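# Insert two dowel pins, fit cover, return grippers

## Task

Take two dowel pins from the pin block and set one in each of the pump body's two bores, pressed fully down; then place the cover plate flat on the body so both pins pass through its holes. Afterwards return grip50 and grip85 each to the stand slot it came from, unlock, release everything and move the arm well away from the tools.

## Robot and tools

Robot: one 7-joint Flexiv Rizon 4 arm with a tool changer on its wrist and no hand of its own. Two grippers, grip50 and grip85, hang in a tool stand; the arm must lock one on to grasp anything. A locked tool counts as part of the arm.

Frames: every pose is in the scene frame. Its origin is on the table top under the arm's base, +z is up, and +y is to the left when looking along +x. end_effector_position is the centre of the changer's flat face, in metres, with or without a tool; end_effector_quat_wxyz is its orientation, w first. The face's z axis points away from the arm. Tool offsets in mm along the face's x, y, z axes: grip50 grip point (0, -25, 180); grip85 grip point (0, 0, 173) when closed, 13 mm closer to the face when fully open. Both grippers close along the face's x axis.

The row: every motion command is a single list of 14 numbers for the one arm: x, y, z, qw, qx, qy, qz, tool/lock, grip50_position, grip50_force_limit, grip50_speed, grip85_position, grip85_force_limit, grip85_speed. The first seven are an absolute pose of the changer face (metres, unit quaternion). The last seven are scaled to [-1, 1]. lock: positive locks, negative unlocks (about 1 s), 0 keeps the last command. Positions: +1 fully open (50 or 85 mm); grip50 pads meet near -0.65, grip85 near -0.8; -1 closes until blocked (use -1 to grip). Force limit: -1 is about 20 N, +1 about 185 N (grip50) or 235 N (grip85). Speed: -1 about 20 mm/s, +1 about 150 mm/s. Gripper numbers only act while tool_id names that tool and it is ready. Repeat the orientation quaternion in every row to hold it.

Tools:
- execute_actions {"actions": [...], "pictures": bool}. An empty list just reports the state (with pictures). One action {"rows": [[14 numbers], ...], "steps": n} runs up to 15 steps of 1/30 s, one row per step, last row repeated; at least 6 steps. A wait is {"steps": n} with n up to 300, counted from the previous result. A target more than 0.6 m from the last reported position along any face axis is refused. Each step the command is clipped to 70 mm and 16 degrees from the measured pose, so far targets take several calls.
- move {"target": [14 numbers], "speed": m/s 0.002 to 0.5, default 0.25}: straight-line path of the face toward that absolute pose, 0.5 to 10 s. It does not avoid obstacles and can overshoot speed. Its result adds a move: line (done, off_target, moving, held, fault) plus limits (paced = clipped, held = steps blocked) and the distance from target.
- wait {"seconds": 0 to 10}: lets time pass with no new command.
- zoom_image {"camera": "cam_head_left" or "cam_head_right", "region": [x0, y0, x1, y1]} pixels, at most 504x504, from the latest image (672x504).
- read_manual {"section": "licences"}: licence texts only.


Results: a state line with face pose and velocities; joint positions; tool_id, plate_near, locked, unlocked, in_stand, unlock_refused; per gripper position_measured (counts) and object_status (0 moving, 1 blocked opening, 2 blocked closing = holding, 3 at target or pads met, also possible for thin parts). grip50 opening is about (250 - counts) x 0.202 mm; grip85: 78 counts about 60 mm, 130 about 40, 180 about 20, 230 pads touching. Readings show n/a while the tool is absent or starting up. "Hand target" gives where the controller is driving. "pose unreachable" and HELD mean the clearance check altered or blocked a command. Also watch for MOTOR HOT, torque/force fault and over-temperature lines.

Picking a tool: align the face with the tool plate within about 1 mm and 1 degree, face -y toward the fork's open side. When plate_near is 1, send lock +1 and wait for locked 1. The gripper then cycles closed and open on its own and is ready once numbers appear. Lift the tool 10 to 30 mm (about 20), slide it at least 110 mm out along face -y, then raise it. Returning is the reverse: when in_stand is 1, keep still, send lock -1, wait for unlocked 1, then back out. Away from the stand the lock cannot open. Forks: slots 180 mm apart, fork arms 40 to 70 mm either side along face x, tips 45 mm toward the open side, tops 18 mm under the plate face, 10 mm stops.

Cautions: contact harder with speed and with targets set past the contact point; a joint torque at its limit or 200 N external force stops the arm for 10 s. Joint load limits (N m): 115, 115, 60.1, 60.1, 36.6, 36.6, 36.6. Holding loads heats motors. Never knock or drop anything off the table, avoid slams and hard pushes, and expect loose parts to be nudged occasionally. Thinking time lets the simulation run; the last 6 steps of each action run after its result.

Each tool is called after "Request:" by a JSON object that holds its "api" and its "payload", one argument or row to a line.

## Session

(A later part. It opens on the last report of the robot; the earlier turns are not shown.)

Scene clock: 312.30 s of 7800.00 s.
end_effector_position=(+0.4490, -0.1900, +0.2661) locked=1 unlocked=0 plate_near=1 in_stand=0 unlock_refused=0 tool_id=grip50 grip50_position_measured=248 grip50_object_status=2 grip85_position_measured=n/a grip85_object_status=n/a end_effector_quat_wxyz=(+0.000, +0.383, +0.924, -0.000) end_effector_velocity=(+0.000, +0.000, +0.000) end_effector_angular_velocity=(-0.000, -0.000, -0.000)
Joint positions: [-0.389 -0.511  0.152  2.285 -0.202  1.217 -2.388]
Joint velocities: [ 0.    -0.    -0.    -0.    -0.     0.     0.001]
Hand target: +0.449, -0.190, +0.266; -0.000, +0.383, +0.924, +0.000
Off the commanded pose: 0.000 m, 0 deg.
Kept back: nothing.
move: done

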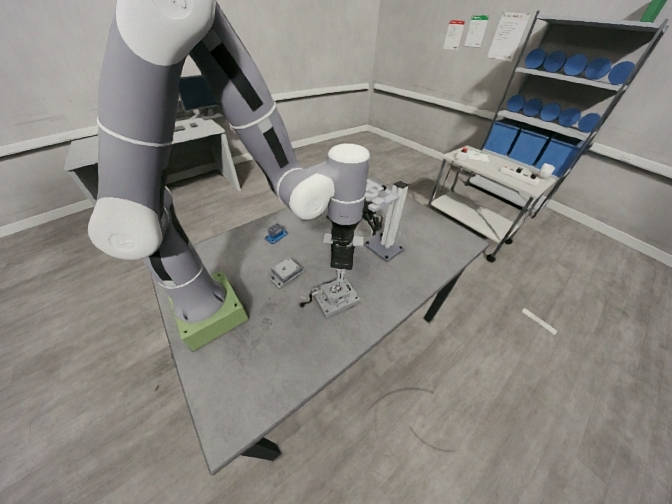

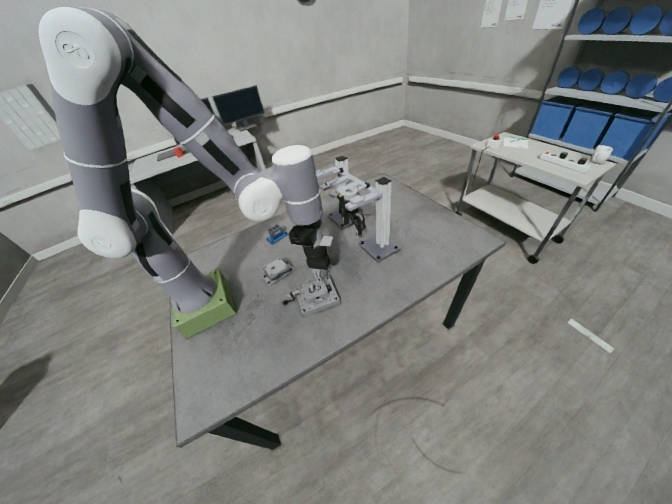

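Request:
{"api": "move", "payload": {
  "target": [0.4480,-0.1862,0.268,0,0.3827,0.9239,0,0,-1,1,-1,0,0,0],
  "speed": 0.01
}}

Request:
{"api": "move", "payload": {
  "target": [0.4480,-0.1862,0.2625,0,0.3827,0.9239,0,0,-1,1,-1,0,0,0],
  "speed": 0.003
}}

Request:
{"api": "move", "payload": {
  "target": [0.4470,-0.1862,0.2625,0,0.3827,0.9239,0,0,-1,1,-1,0,0,0],
  "speed": 0.002
}}

Request:
{"api": "move", "payload": {
  "target": [0.4490,-0.1862,0.2625,0,0.3827,0.9239,0,0,-1,1,-1,0,0,0],
  "speed": 0.002
}}

Request:
{"api": "move", "payload": {
  "target": [0.4480,-0.1872,0.2625,0,0.3827,0.9239,0,0,-1,1,-1,0,0,0],
  "speed": 0.002
}}

Request:
{"api": "move", "payload": {
  "target": [0.4480,-0.1852,0.2625,0,0.3827,0.9239,0,0,-1,1,-1,0,0,0],
  "speed": 0.002
}}

Scene clock: 313.50 s of 7800.00 s.
end_effector_position=(+0.4481, -0.1862, +0.2680) locked=1 unlocked=0 plate_near=1 in_stand=0 unlock_refused=0 tool_id=grip50 grip50_position_measured=248 grip50_object_status=2 grip85_position_measured=n/a grip85_object_status=n/a end_effector_quat_wxyz=(+0.000, +0.382, +0.924, +0.000) end_effector_velocity=(-0.000, -0.000, -0.000) end_effector_angular_velocity=(-0.000, +0.000, -0.001)
Joint positions: [-0.384 -0.503  0.154  2.292 -0.201  1.216 -2.381]
Joint velocities: [-0.     0.    -0.     0.    -0.    -0.     0.001]
Hand target: +0.448, -0.186, +0.268; -0.000, +0.383, +0.924, -0.000
Off the commanded pose: 0.000 m, 0 deg.
Kept back: nothing.
move: done

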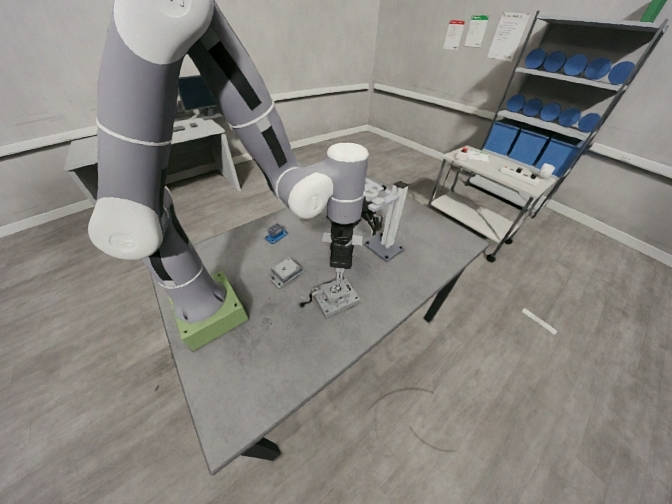

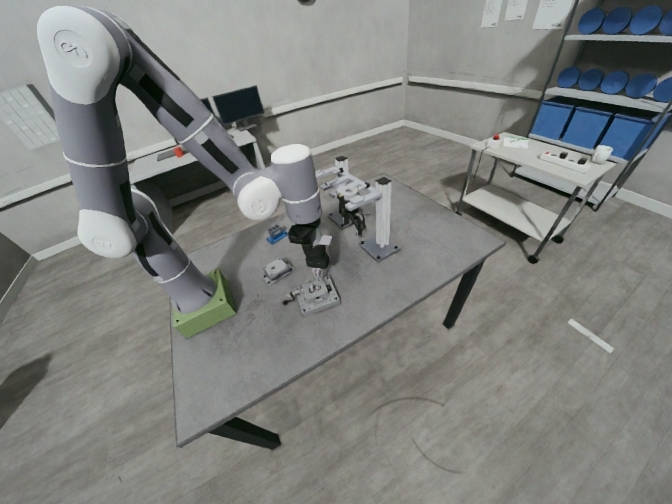

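Scene clock: 315.53 s of 7800.00 s.
end_effector_position=(+0.4482, -0.1861, +0.2633) locked=1 unlocked=0 plate_near=1 in_stand=0 unlock_refused=0 tool_id=grip50 grip50_position_measured=248 grip50_object_status=2 grip85_position_measured=n/a grip85_object_status=n/a end_effector_quat_wxyz=(+0.000, +0.383, +0.924, +0.000) end_effector_velocity=(+0.000, +0.000, -0.000) end_effector_angular_velocity=(+0.000, -0.000, +0.001)
Joint positions: [-0.375 -0.515  0.145  2.293 -0.202  1.231 -2.38 ]
Joint velocities: [ 0. -0.  0.  0.  0.  0. -0.]
Hand target: +0.448, -0.186, +0.263; -0.000, +0.383, +0.924, +0.000
Off the commanded pose: 0.001 m, 0 deg.
Kept back: nothing.
move: done

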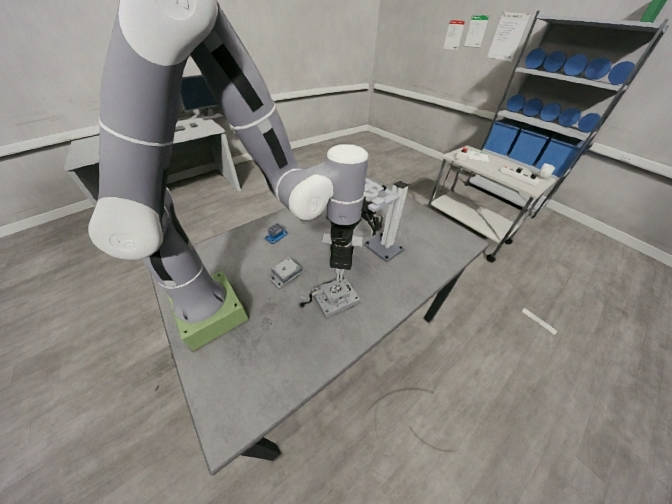

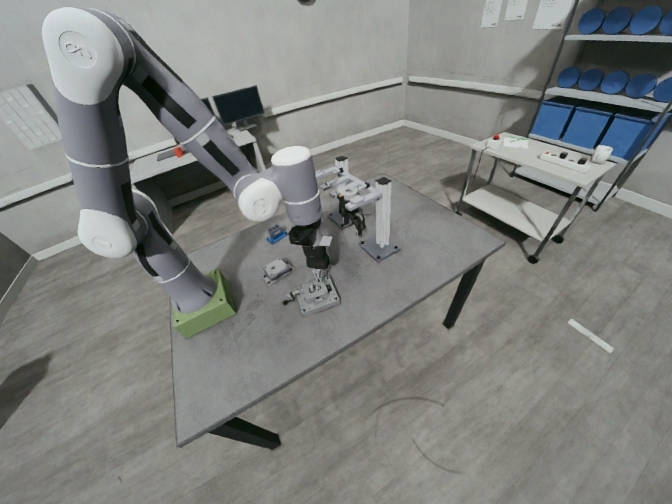

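Scene clock: 316.50 s of 7800.00 s.
end_effector_position=(+0.4476, -0.1861, +0.2634) locked=1 unlocked=0 plate_near=1 in_stand=0 unlock_refused=0 tool_id=grip50 grip50_position_measured=248 grip50_object_status=2 grip85_position_measured=n/a grip85_object_status=n/a end_effector_quat_wxyz=(+0.001, +0.383, +0.924, +0.000) end_effector_velocity=(-0.000, -0.000, -0.000) end_effector_angular_velocity=(+0.000, +0.000, -0.001)
Joint positions: [-0.375 -0.514  0.145  2.295 -0.202  1.233 -2.38 ]
Joint velocities: [ 0.    -0.     0.     0.     0.001  0.     0.   ]
Hand target: +0.447, -0.186, +0.262; +0.000, +0.383, +0.924, -0.000
Off the commanded pose: 0.001 m, 0 deg.
Kept back: nothing.
move: done

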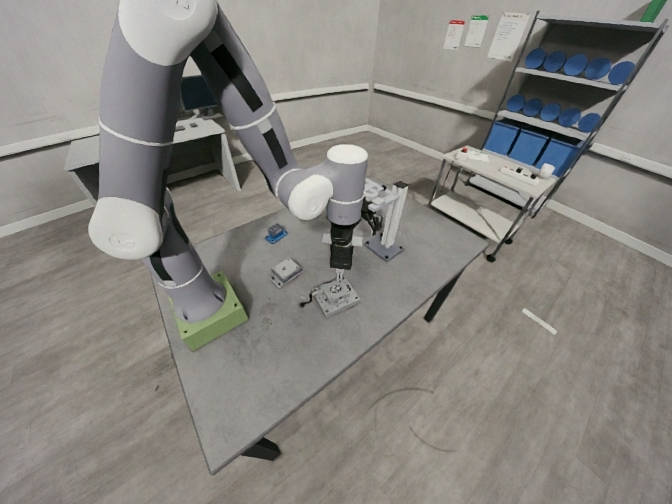

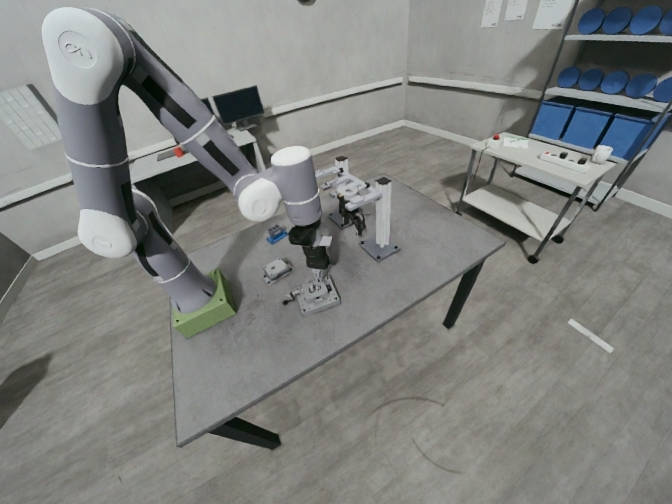

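Scene clock: 317.53 s of 7800.00 s.
end_effector_position=(+0.4488, -0.1861, +0.2633) locked=1 unlocked=0 plate_near=1 in_stand=0 unlock_refused=0 tool_id=grip50 grip50_position_measured=248 grip50_object_status=2 grip85_position_measured=n/a grip85_object_status=n/a end_effector_quat_wxyz=(+0.000, +0.383, +0.924, -0.000) end_effector_velocity=(-0.000, -0.000, +0.000) end_effector_angular_velocity=(-0.000, +0.000, +0.001)
Joint positions: [-0.375 -0.516  0.146  2.291 -0.202  1.229 -2.38 ]
Joint velocities: [-0.     0.    -0.     0.    -0.    -0.    -0.001]
Hand target: +0.449, -0.186, +0.263; -0.000, +0.383, +0.924, +0.000
Off the commanded pose: 0.001 m, 0 deg.
Kept back: nothing.
move: done

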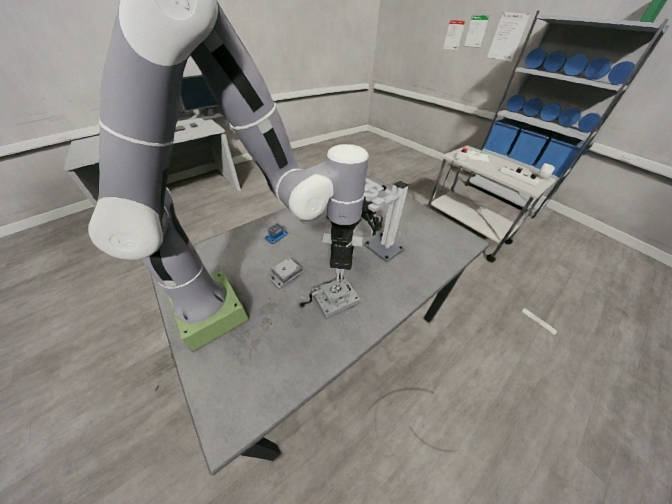

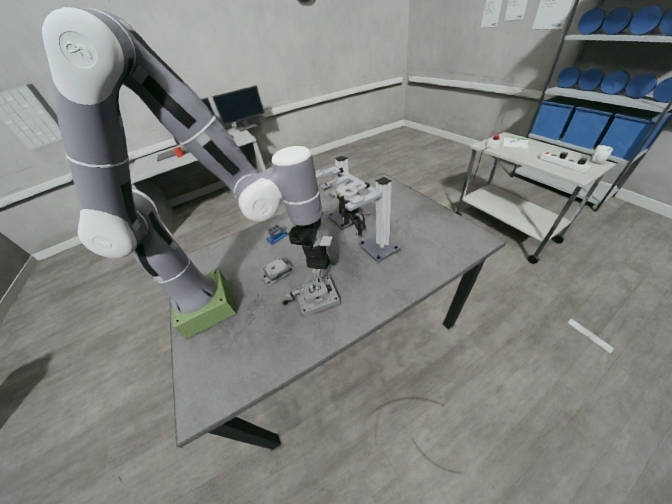

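Scene clock: 318.57 s of 7800.00 s.
end_effector_position=(+0.4483, -0.1866, +0.2634) locked=1 unlocked=0 plate_near=1 in_stand=0 unlock_refused=0 tool_id=grip50 grip50_position_measured=248 grip50_object_status=2 grip85_position_measured=n/a grip85_object_status=n/a end_effector_quat_wxyz=(+0.000, +0.383, +0.924, +0.000) end_effector_velocity=(+0.000, +0.000, +0.000) end_effector_angular_velocity=(-0.000, -0.000, -0.000)
Joint positions: [-0.377 -0.515  0.146  2.292 -0.202  1.23  -2.381]
Joint velocities: [-0.     0.     0.    -0.    -0.001 -0.     0.001]
Hand target: +0.448, -0.187, +0.263; -0.000, +0.383, +0.924, -0.000
Off the commanded pose: 0.001 m, 0 deg.
Kept back: nothing.
move: done

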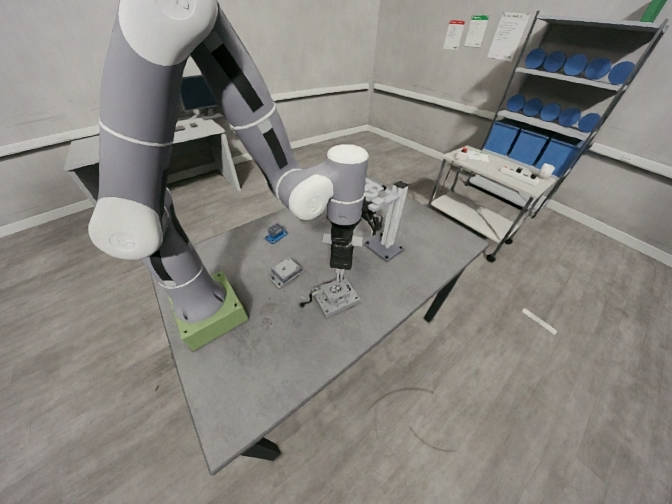

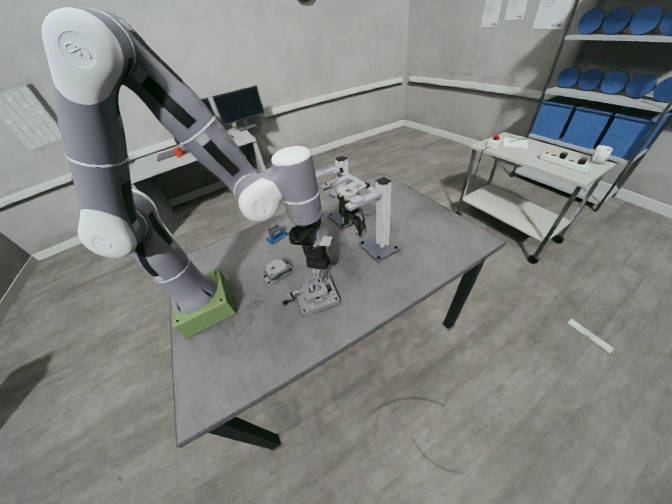

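Scene clock: 319.63 s of 7800.00 s.
end_effector_position=(+0.4480, -0.1856, +0.2628) locked=1 unlocked=0 plate_near=1 in_stand=0 unlock_refused=0 tool_id=grip50 grip50_position_measured=248 grip50_object_status=2 grip85_position_measured=n/a grip85_object_status=n/a end_effector_quat_wxyz=(+0.000, +0.383, +0.924, -0.000) end_effector_velocity=(-0.000, +0.000, -0.000) end_effector_angular_velocity=(+0.000, +0.000, +0.000)
Joint positions: [-0.373 -0.516  0.144  2.294 -0.202  1.232 -2.378]
Joint velocities: [ 0.    -0.     0.     0.     0.001  0.    -0.001]
Hand target: +0.448, -0.185, +0.262; -0.000, +0.383, +0.924, +0.000
Off the commanded pose: 0.001 m, 0 deg.
Kept back: nothing.
move: done

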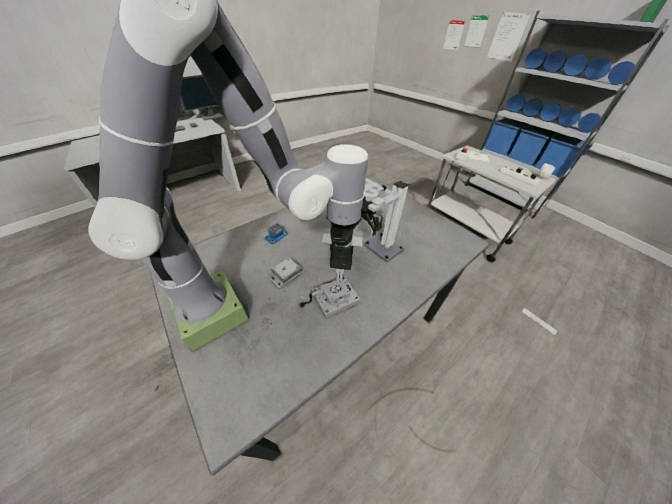

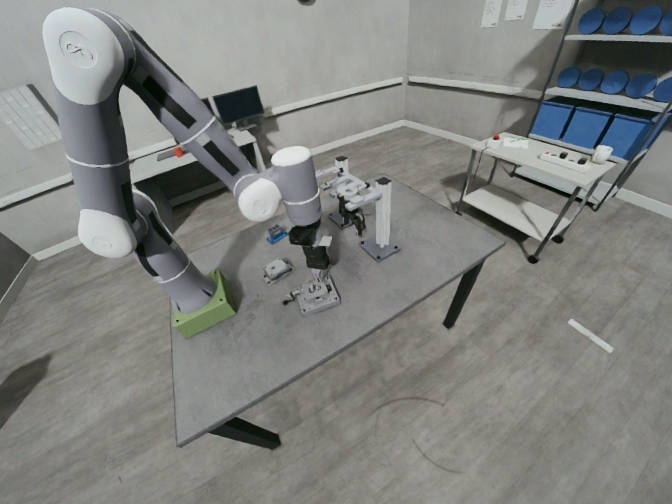

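Request:
{"api": "move", "payload": {
  "target": [0.4480,-0.1847,0.261,0,0.3827,0.9239,0,0,-1,1,-1,0,0,0],
  "speed": 0.002
}}

Request:
{"api": "move", "payload": {
  "target": [0.4480,-0.1847,0.2595,0,0.3827,0.9239,0,0,-1,1,-1,0,0,0],
  "speed": 0.002
}}

Scene clock: 321.10 s of 7800.00 s.
end_effector_position=(+0.4481, -0.1854, +0.2616) locked=1 unlocked=0 plate_near=1 in_stand=0 unlock_refused=0 tool_id=grip50 grip50_position_measured=248 grip50_object_status=2 grip85_position_measured=n/a grip85_object_status=n/a end_effector_quat_wxyz=(+0.000, +0.383, +0.924, -0.000) end_effector_velocity=(+0.000, -0.000, -0.000) end_effector_angular_velocity=(-0.000, -0.000, +0.000)
Joint positions: [-0.37  -0.519  0.141  2.295 -0.202  1.236 -2.377]
Joint velocities: [ 0. -0. -0. -0. -0.  0. -0.]
Hand target: +0.448, -0.185, +0.261; -0.000, +0.383, +0.924, +0.000
Off the commanded pose: 0.001 m, 0 deg.
Kept back: nothing.
move: done

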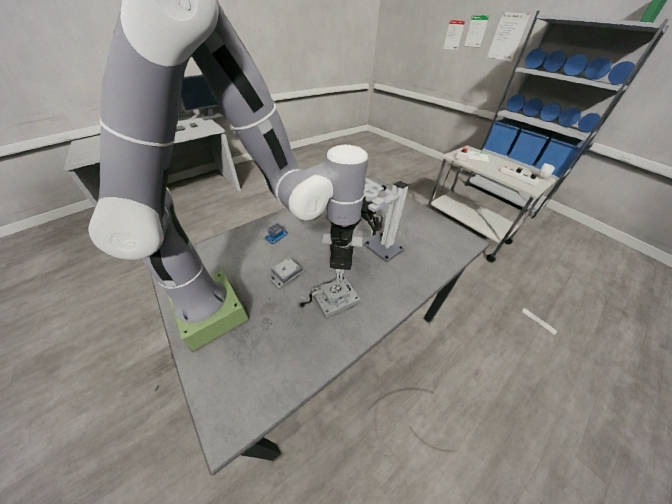

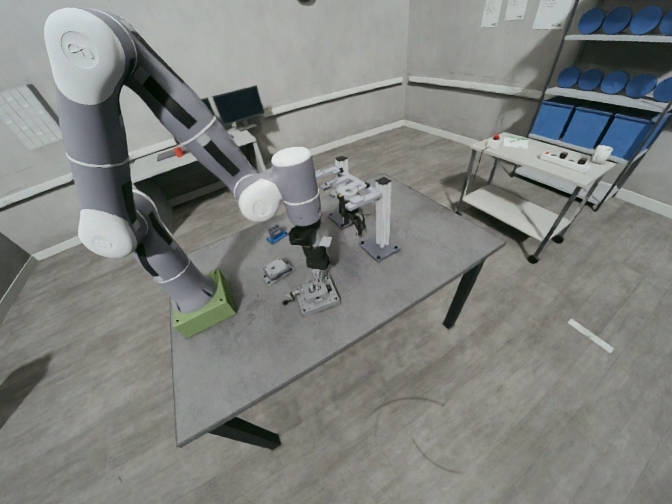

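Scene clock: 322.43 s of 7800.00 s.
end_effector_position=(+0.4482, -0.1854, +0.2610) locked=1 unlocked=0 plate_near=1 in_stand=0 unlock_refused=0 tool_id=grip50 grip50_position_measured=248 grip50_object_status=2 grip85_position_measured=n/a grip85_object_status=n/a end_effector_quat_wxyz=(+0.001, +0.383, +0.924, -0.000) end_effector_velocity=(+0.000, +0.000, -0.000) end_effector_angular_velocity=(+0.000, -0.000, -0.000)
Joint positions: [-0.368 -0.52   0.139  2.295 -0.202  1.24  -2.377]
Joint velocities: [ 0.    -0.     0.    -0.    -0.     0.     0.001]
Hand target: +0.448, -0.185, +0.260; -0.000, +0.383, +0.924, +0.000
Off the commanded pose: 0.002 m, 0 deg.
Kept back: nothing.
move: done

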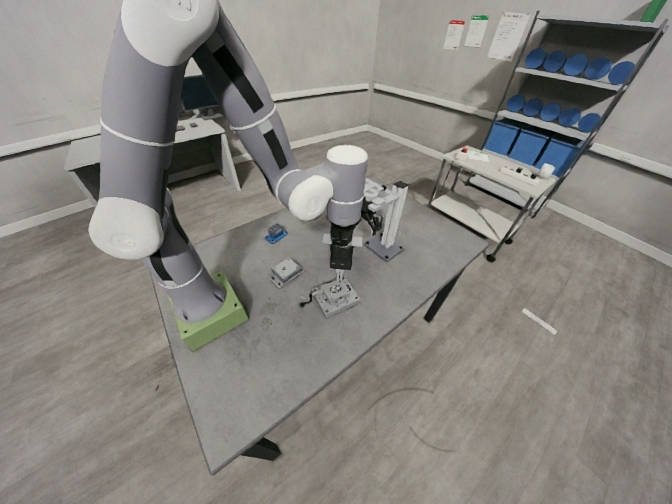

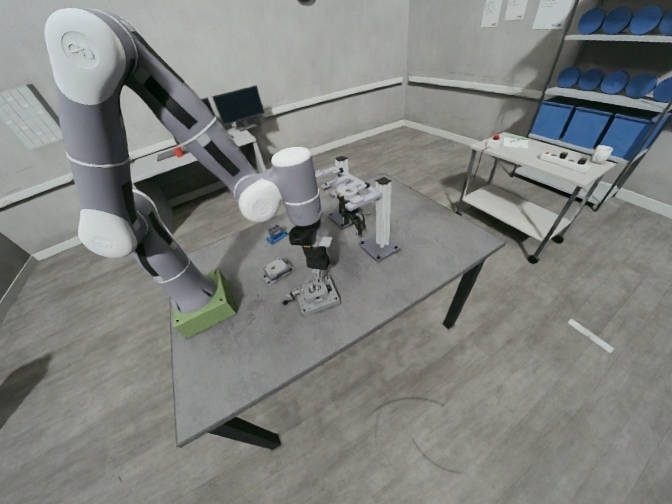

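Request:
{"api": "move", "payload": {
  "target": [0.4465,-0.1847,0.2605,0,0.3827,0.9239,0,0,-1,1,-1,0,0,0],
  "speed": 0.002
}}

Request:
{"api": "move", "payload": {
  "target": [0.4495,-0.1847,0.2605,0,0.3827,0.9239,0,0,-1,1,-1,0,0,0],
  "speed": 0.002
}}

Request:
{"api": "move", "payload": {
  "target": [0.4480,-0.1835,0.2605,0,0.3827,0.9239,0,0,-1,1,-1,0,0,0],
  "speed": 0.002
}}

Request:
{"api": "move", "payload": {
  "target": [0.4480,-0.1865,0.2605,0,0.3827,0.9239,0,0,-1,1,-1,0,0,0],
  "speed": 0.002
}}

Scene clock: 324.90 s of 7800.00 s.
end_effector_position=(+0.4473, -0.1854, +0.2613) locked=1 unlocked=0 plate_near=1 in_stand=0 unlock_refused=0 tool_id=grip50 grip50_position_measured=248 grip50_object_status=2 grip85_position_measured=n/a grip85_object_status=n/a end_effector_quat_wxyz=(+0.001, +0.383, +0.924, +0.000) end_effector_velocity=(+0.000, +0.000, -0.000) end_effector_angular_velocity=(+0.000, -0.000, -0.000)
Joint positions: [-0.369 -0.519  0.14   2.298 -0.202  1.242 -2.377]
Joint velocities: [-0. -0.  0. -0. -0.  0.  0.]
Hand target: +0.447, -0.185, +0.260; +0.000, +0.383, +0.924, -0.000
Off the commanded pose: 0.001 m, 0 deg.
Kept back: nothing.
move: done

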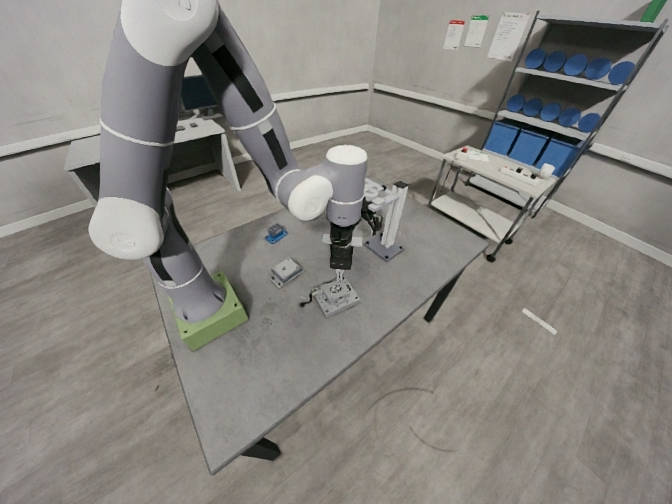

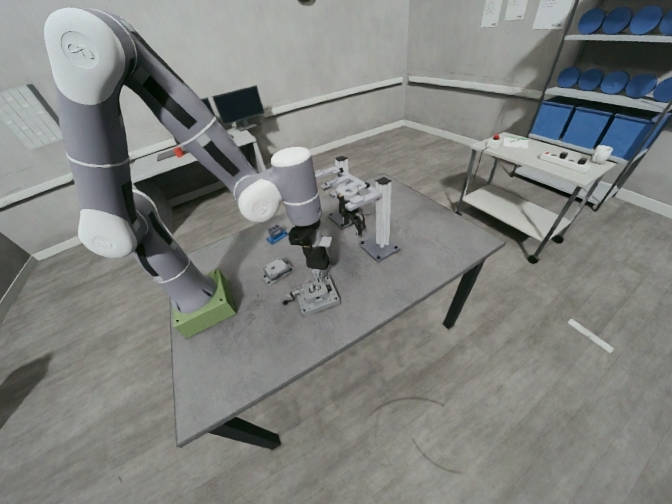

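Scene clock: 326.37 s of 7800.00 s.
end_effector_position=(+0.4488, -0.1854, +0.2611) locked=1 unlocked=0 plate_near=1 in_stand=0 unlock_refused=0 tool_id=grip50 grip50_position_measured=248 grip50_object_status=2 grip85_position_measured=n/a grip85_object_status=n/a end_effector_quat_wxyz=(-0.000, +0.383, +0.924, -0.001) end_effector_velocity=(+0.000, -0.000, +0.000) end_effector_angular_velocity=(-0.000, -0.000, -0.001)
Joint positions: [-0.368 -0.521  0.14   2.292 -0.2    1.234 -2.377]
Joint velocities: [ 0.001 -0.    -0.001 -0.     0.001  0.    -0.   ]
Hand target: +0.449, -0.185, +0.261; -0.000, +0.383, +0.924, +0.000
Off the commanded pose: 0.001 m, 0 deg.
Kept back: nothing.
move: done

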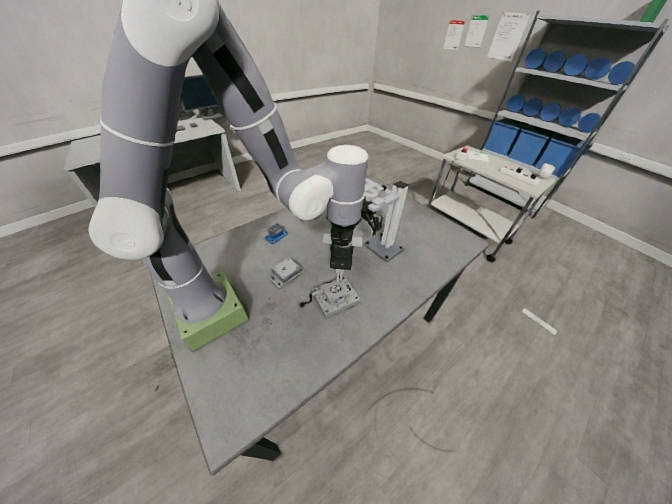

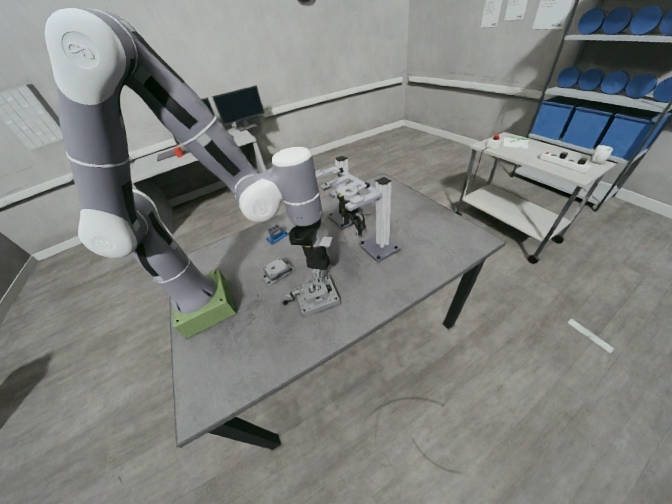

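Scene clock: 327.70 s of 7800.00 s.
end_effector_position=(+0.4481, -0.1850, +0.2612) locked=1 unlocked=0 plate_near=1 in_stand=0 unlock_refused=0 tool_id=grip50 grip50_position_measured=248 grip50_object_status=2 grip85_position_measured=n/a grip85_object_status=n/a end_effector_quat_wxyz=(+0.001, +0.384, +0.924, -0.001) end_effector_velocity=(-0.000, +0.000, -0.000) end_effector_angular_velocity=(-0.000, +0.000, -0.001)
Joint positions: [-0.365 -0.519  0.138  2.296 -0.2    1.239 -2.376]
Joint velocities: [ 0.    -0.    -0.     0.    -0.    -0.     0.001]
Hand target: +0.448, -0.184, +0.260; -0.000, +0.383, +0.924, +0.000
Off the commanded pose: 0.002 m, 0 deg.
Kept back: nothing.
move: done

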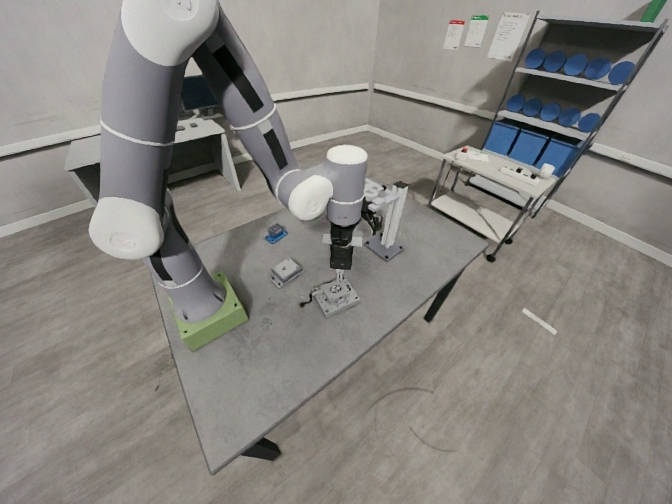

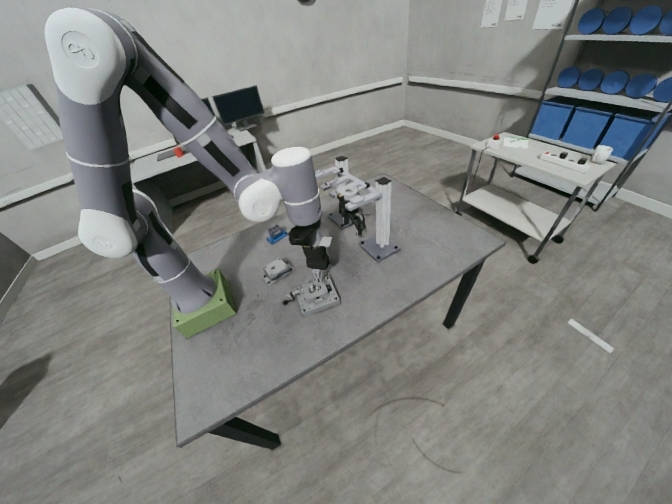

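Scene clock: 328.77 s of 7800.00 s.
end_effector_position=(+0.4481, -0.1861, +0.2612) locked=1 unlocked=0 plate_near=1 in_stand=0 unlock_refused=0 tool_id=grip50 grip50_position_measured=248 grip50_object_status=2 grip85_position_measured=n/a grip85_object_status=n/a end_effector_quat_wxyz=(+0.000, +0.383, +0.924, +0.000) end_effector_velocity=(-0.000, -0.000, +0.000) end_effector_angular_velocity=(+0.000, -0.000, -0.000)
Joint positions: [-0.371 -0.52   0.141  2.294 -0.2    1.237 -2.381]
Joint velocities: [-0.  0.  0.  0.  0.  0.  0.]
Hand target: +0.448, -0.187, +0.261; +0.000, +0.383, +0.924, -0.000
Off the commanded pose: 0.001 m, 0 deg.
Kept back: nothing.
move: done

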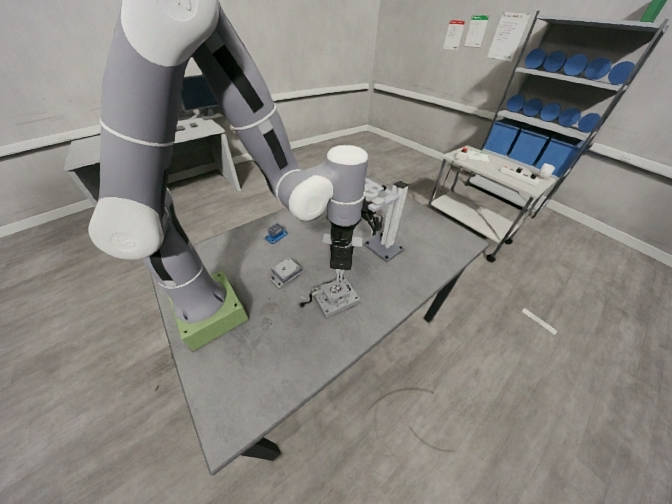

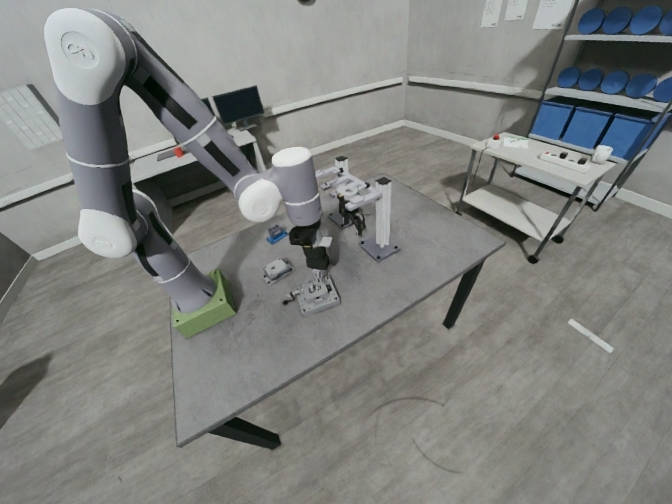

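Request:
{"api": "move", "payload": {
  "target": [0.4409,-0.1808,0.2605,0,0.2164,0.9763,0,0,-1,1,-1,0,0,0],
  "speed": 0.02
}}

Request:
{"api": "move", "payload": {
  "target": [0.4325,-0.1786,0.2605,0,0.0436,0.9990,0,0,-1,1,-1,0,0,0],
  "speed": 0.02
}}

Scene clock: 338.13 s of 7800.00 s.
end_effector_position=(+0.4409, -0.1810, +0.2610) locked=1 unlocked=0 plate_near=1 in_stand=0 unlock_refused=0 tool_id=grip50 grip50_position_measured=248 grip50_object_status=2 grip85_position_measured=n/a grip85_object_status=n/a end_effector_quat_wxyz=(+0.000, +0.217, +0.976, -0.000) end_effector_velocity=(+0.000, +0.000, +0.000) end_effector_angular_velocity=(+0.000, -0.000, +0.001)
Joint positions: [-0.431 -0.517  0.189  2.322 -0.286  1.252 -2.663]
Joint velocities: [-0.     0.     0.     0.     0.     0.    -0.001]
Hand target: +0.441, -0.181, +0.261; +0.000, +0.216, +0.976, -0.000
Off the commanded pose: 0.001 m, 0 deg.
Kept back: nothing.
move: done

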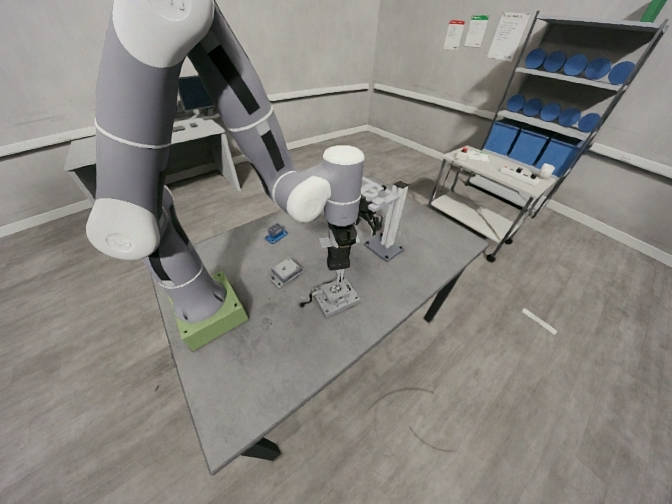

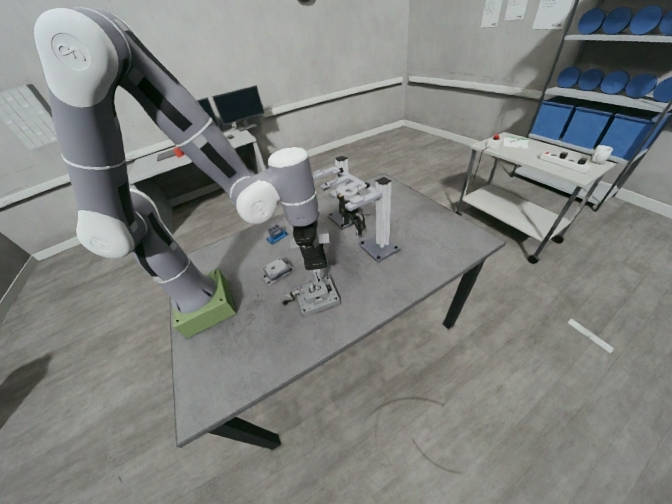

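Scene clock: 347.10 s of 7800.00 s.
end_effector_position=(+0.4323, -0.1788, +0.2608) locked=1 unlocked=0 plate_near=1 in_stand=0 unlock_refused=0 tool_id=grip50 grip50_position_measured=248 grip50_object_status=2 grip85_position_measured=n/a grip85_object_status=n/a end_effector_quat_wxyz=(-0.000, +0.044, +0.999, -0.000) end_effector_velocity=(-0.000, -0.000, -0.000) end_effector_angular_velocity=(+0.000, +0.000, +0.000)
Joint positions: [-0.497 -0.514  0.233  2.35  -0.372  1.265 -2.956]
Joint velocities: [-0.    -0.     0.    -0.     0.001  0.    -0.001]
Hand target: +0.433, -0.179, +0.261; -0.000, +0.044, +0.999, -0.000
Off the commanded pose: 0.000 m, 0 deg.
Kept back: nothing.
move: done

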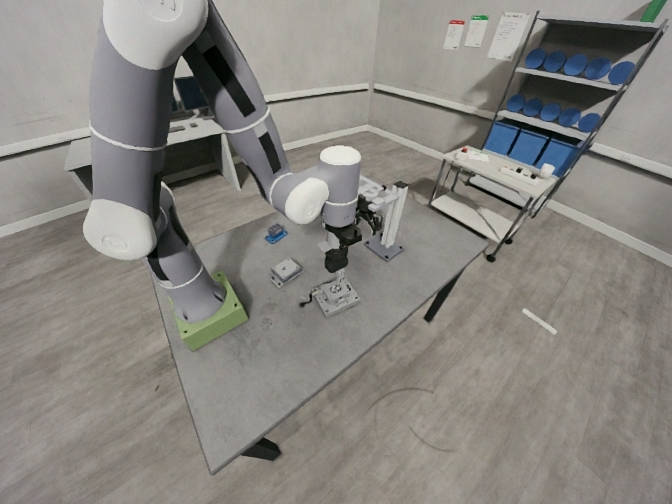

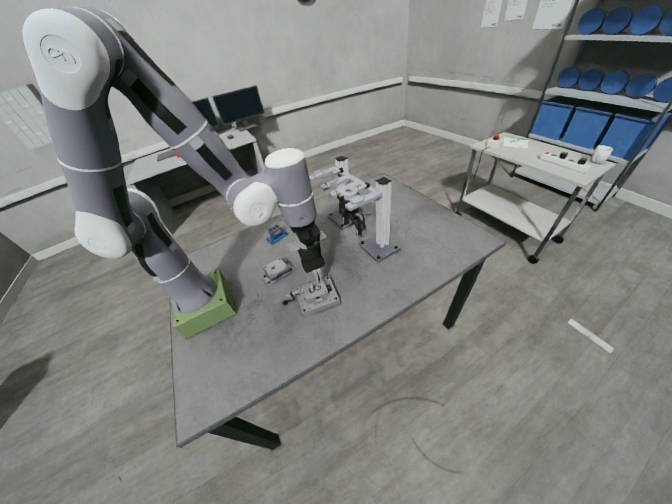

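Creeping down. Press further.

Request:
{"api": "move", "payload": {
  "target": [0.4325,-0.1786,0.259,0,0.0436,0.9990,0,0,-1,1,-1,0,0,0],
  "speed": 0.002
}}

Request:
{"api": "move", "payload": {
  "target": [0.4409,-0.1808,0.259,0,0.2164,0.9763,0,0,-1,1,-1,0,0,0],
  "speed": 0.03
}}

Request:
{"api": "move", "payload": {
  "target": [0.448,-0.1858,0.259,0,0.3827,0.9239,0,0,-1,1,-1,0,0,0],
  "speed": 0.03
}}

Scene clock: 348.43 s of 7800.00 s.
end_effector_position=(+0.4324, -0.1788, +0.2603) locked=1 unlocked=0 plate_near=1 in_stand=0 unlock_refused=0 tool_id=grip50 grip50_position_measured=248 grip50_object_status=2 grip85_position_measured=n/a grip85_object_status=n/a end_effector_quat_wxyz=(+0.000, +0.044, +0.999, -0.001) end_effector_velocity=(+0.000, -0.000, +0.000) end_effector_angular_velocity=(-0.001, -0.000, +0.001)
Joint positions: [-0.493 -0.515  0.229  2.351 -0.372  1.268 -2.955]
Joint velocities: [ 0.     0.    -0.001 -0.    -0.001 -0.    -0.001]
Hand target: +0.433, -0.179, +0.259; -0.000, +0.044, +0.999, +0.000
Off the commanded pose: 0.001 m, 0 deg.
Kept back: nothing.
move: done

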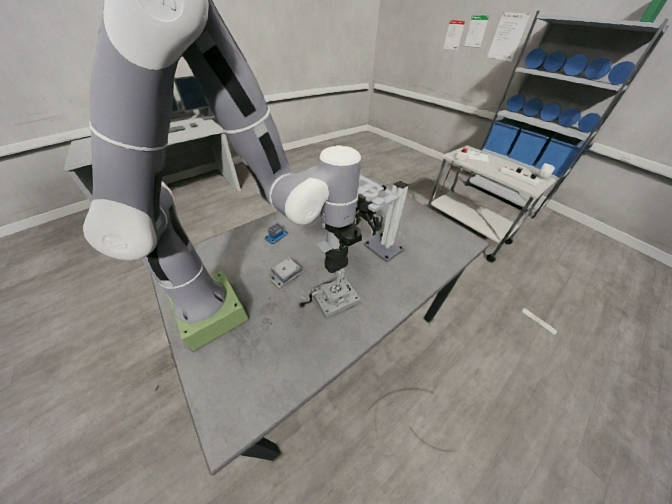

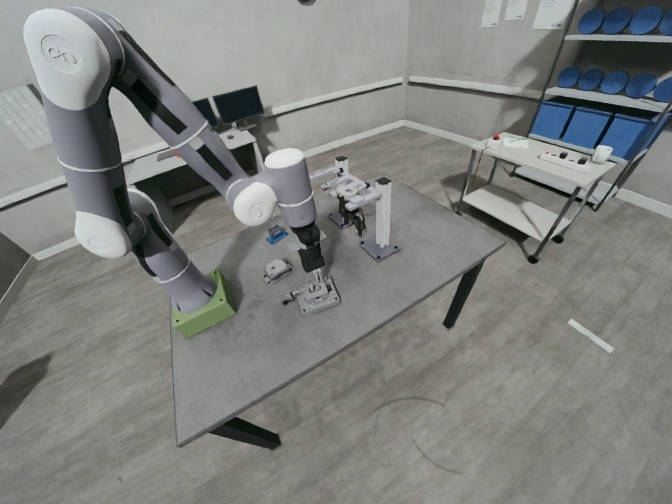

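Scene clock: 354.47 s of 7800.00 s.
end_effector_position=(+0.4408, -0.1810, +0.2602) locked=1 unlocked=0 plate_near=1 in_stand=0 unlock_refused=0 tool_id=grip50 grip50_position_measured=248 grip50_object_status=2 grip85_position_measured=n/a grip85_object_status=n/a end_effector_quat_wxyz=(+0.001, +0.217, +0.976, -0.000) end_effector_velocity=(+0.000, -0.000, +0.000) end_effector_angular_velocity=(-0.000, -0.000, +0.000)
Joint positions: [-0.424 -0.518  0.183  2.323 -0.281  1.256 -2.667]
Joint velocities: [ 0. -0. -0. -0. -0.  0. -0.]
Hand target: +0.441, -0.181, +0.259; -0.000, +0.216, +0.976, +0.000
Off the commanded pose: 0.001 m, 0 deg.
Kept back: nothing.
move: done

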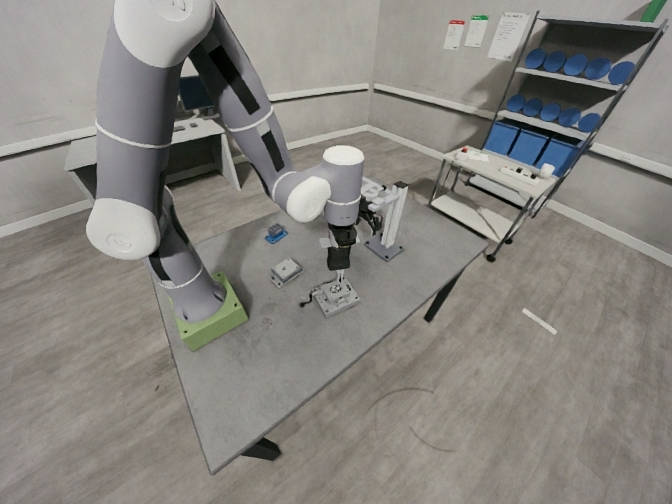

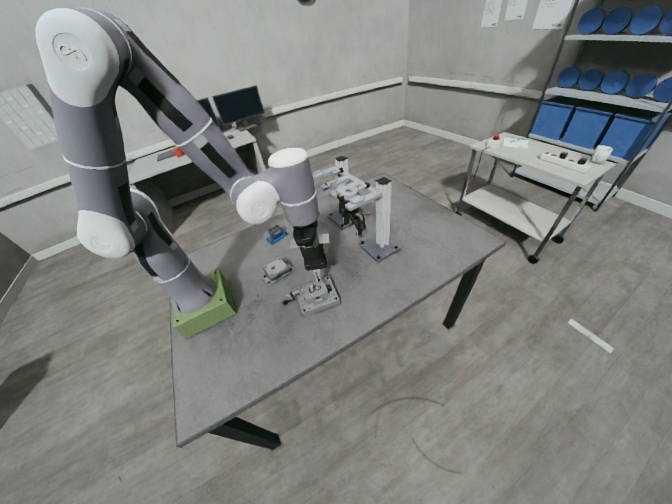

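Scene clock: 360.50 s of 7800.00 s.
end_effector_position=(+0.4479, -0.1860, +0.2601) locked=1 unlocked=0 plate_near=1 in_stand=0 unlock_refused=0 tool_id=grip50 grip50_position_measured=248 grip50_object_status=2 grip85_position_measured=n/a grip85_object_status=n/a end_effector_quat_wxyz=(+0.001, +0.383, +0.924, -0.000) end_effector_velocity=(-0.000, -0.000, -0.000) end_effector_angular_velocity=(-0.000, +0.000, -0.001)
Joint positions: [-0.361 -0.522  0.133  2.294 -0.191  1.241 -2.386]
Joint velocities: [ 0. -0. -0. -0. -0.  0.  0.]
Hand target: +0.448, -0.186, +0.259; -0.000, +0.383, +0.924, +0.000
Off the commanded pose: 0.001 m, 0 deg.
Kept back: nothing.
move: done

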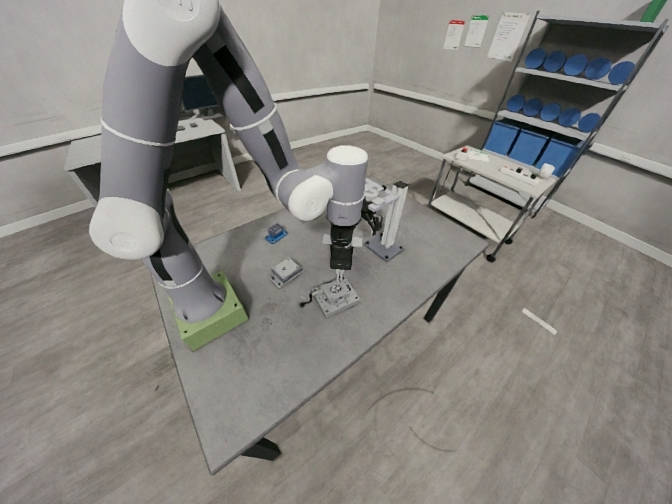

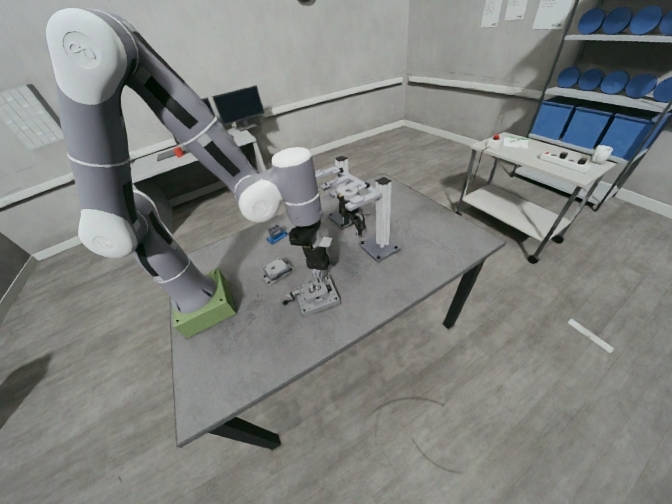

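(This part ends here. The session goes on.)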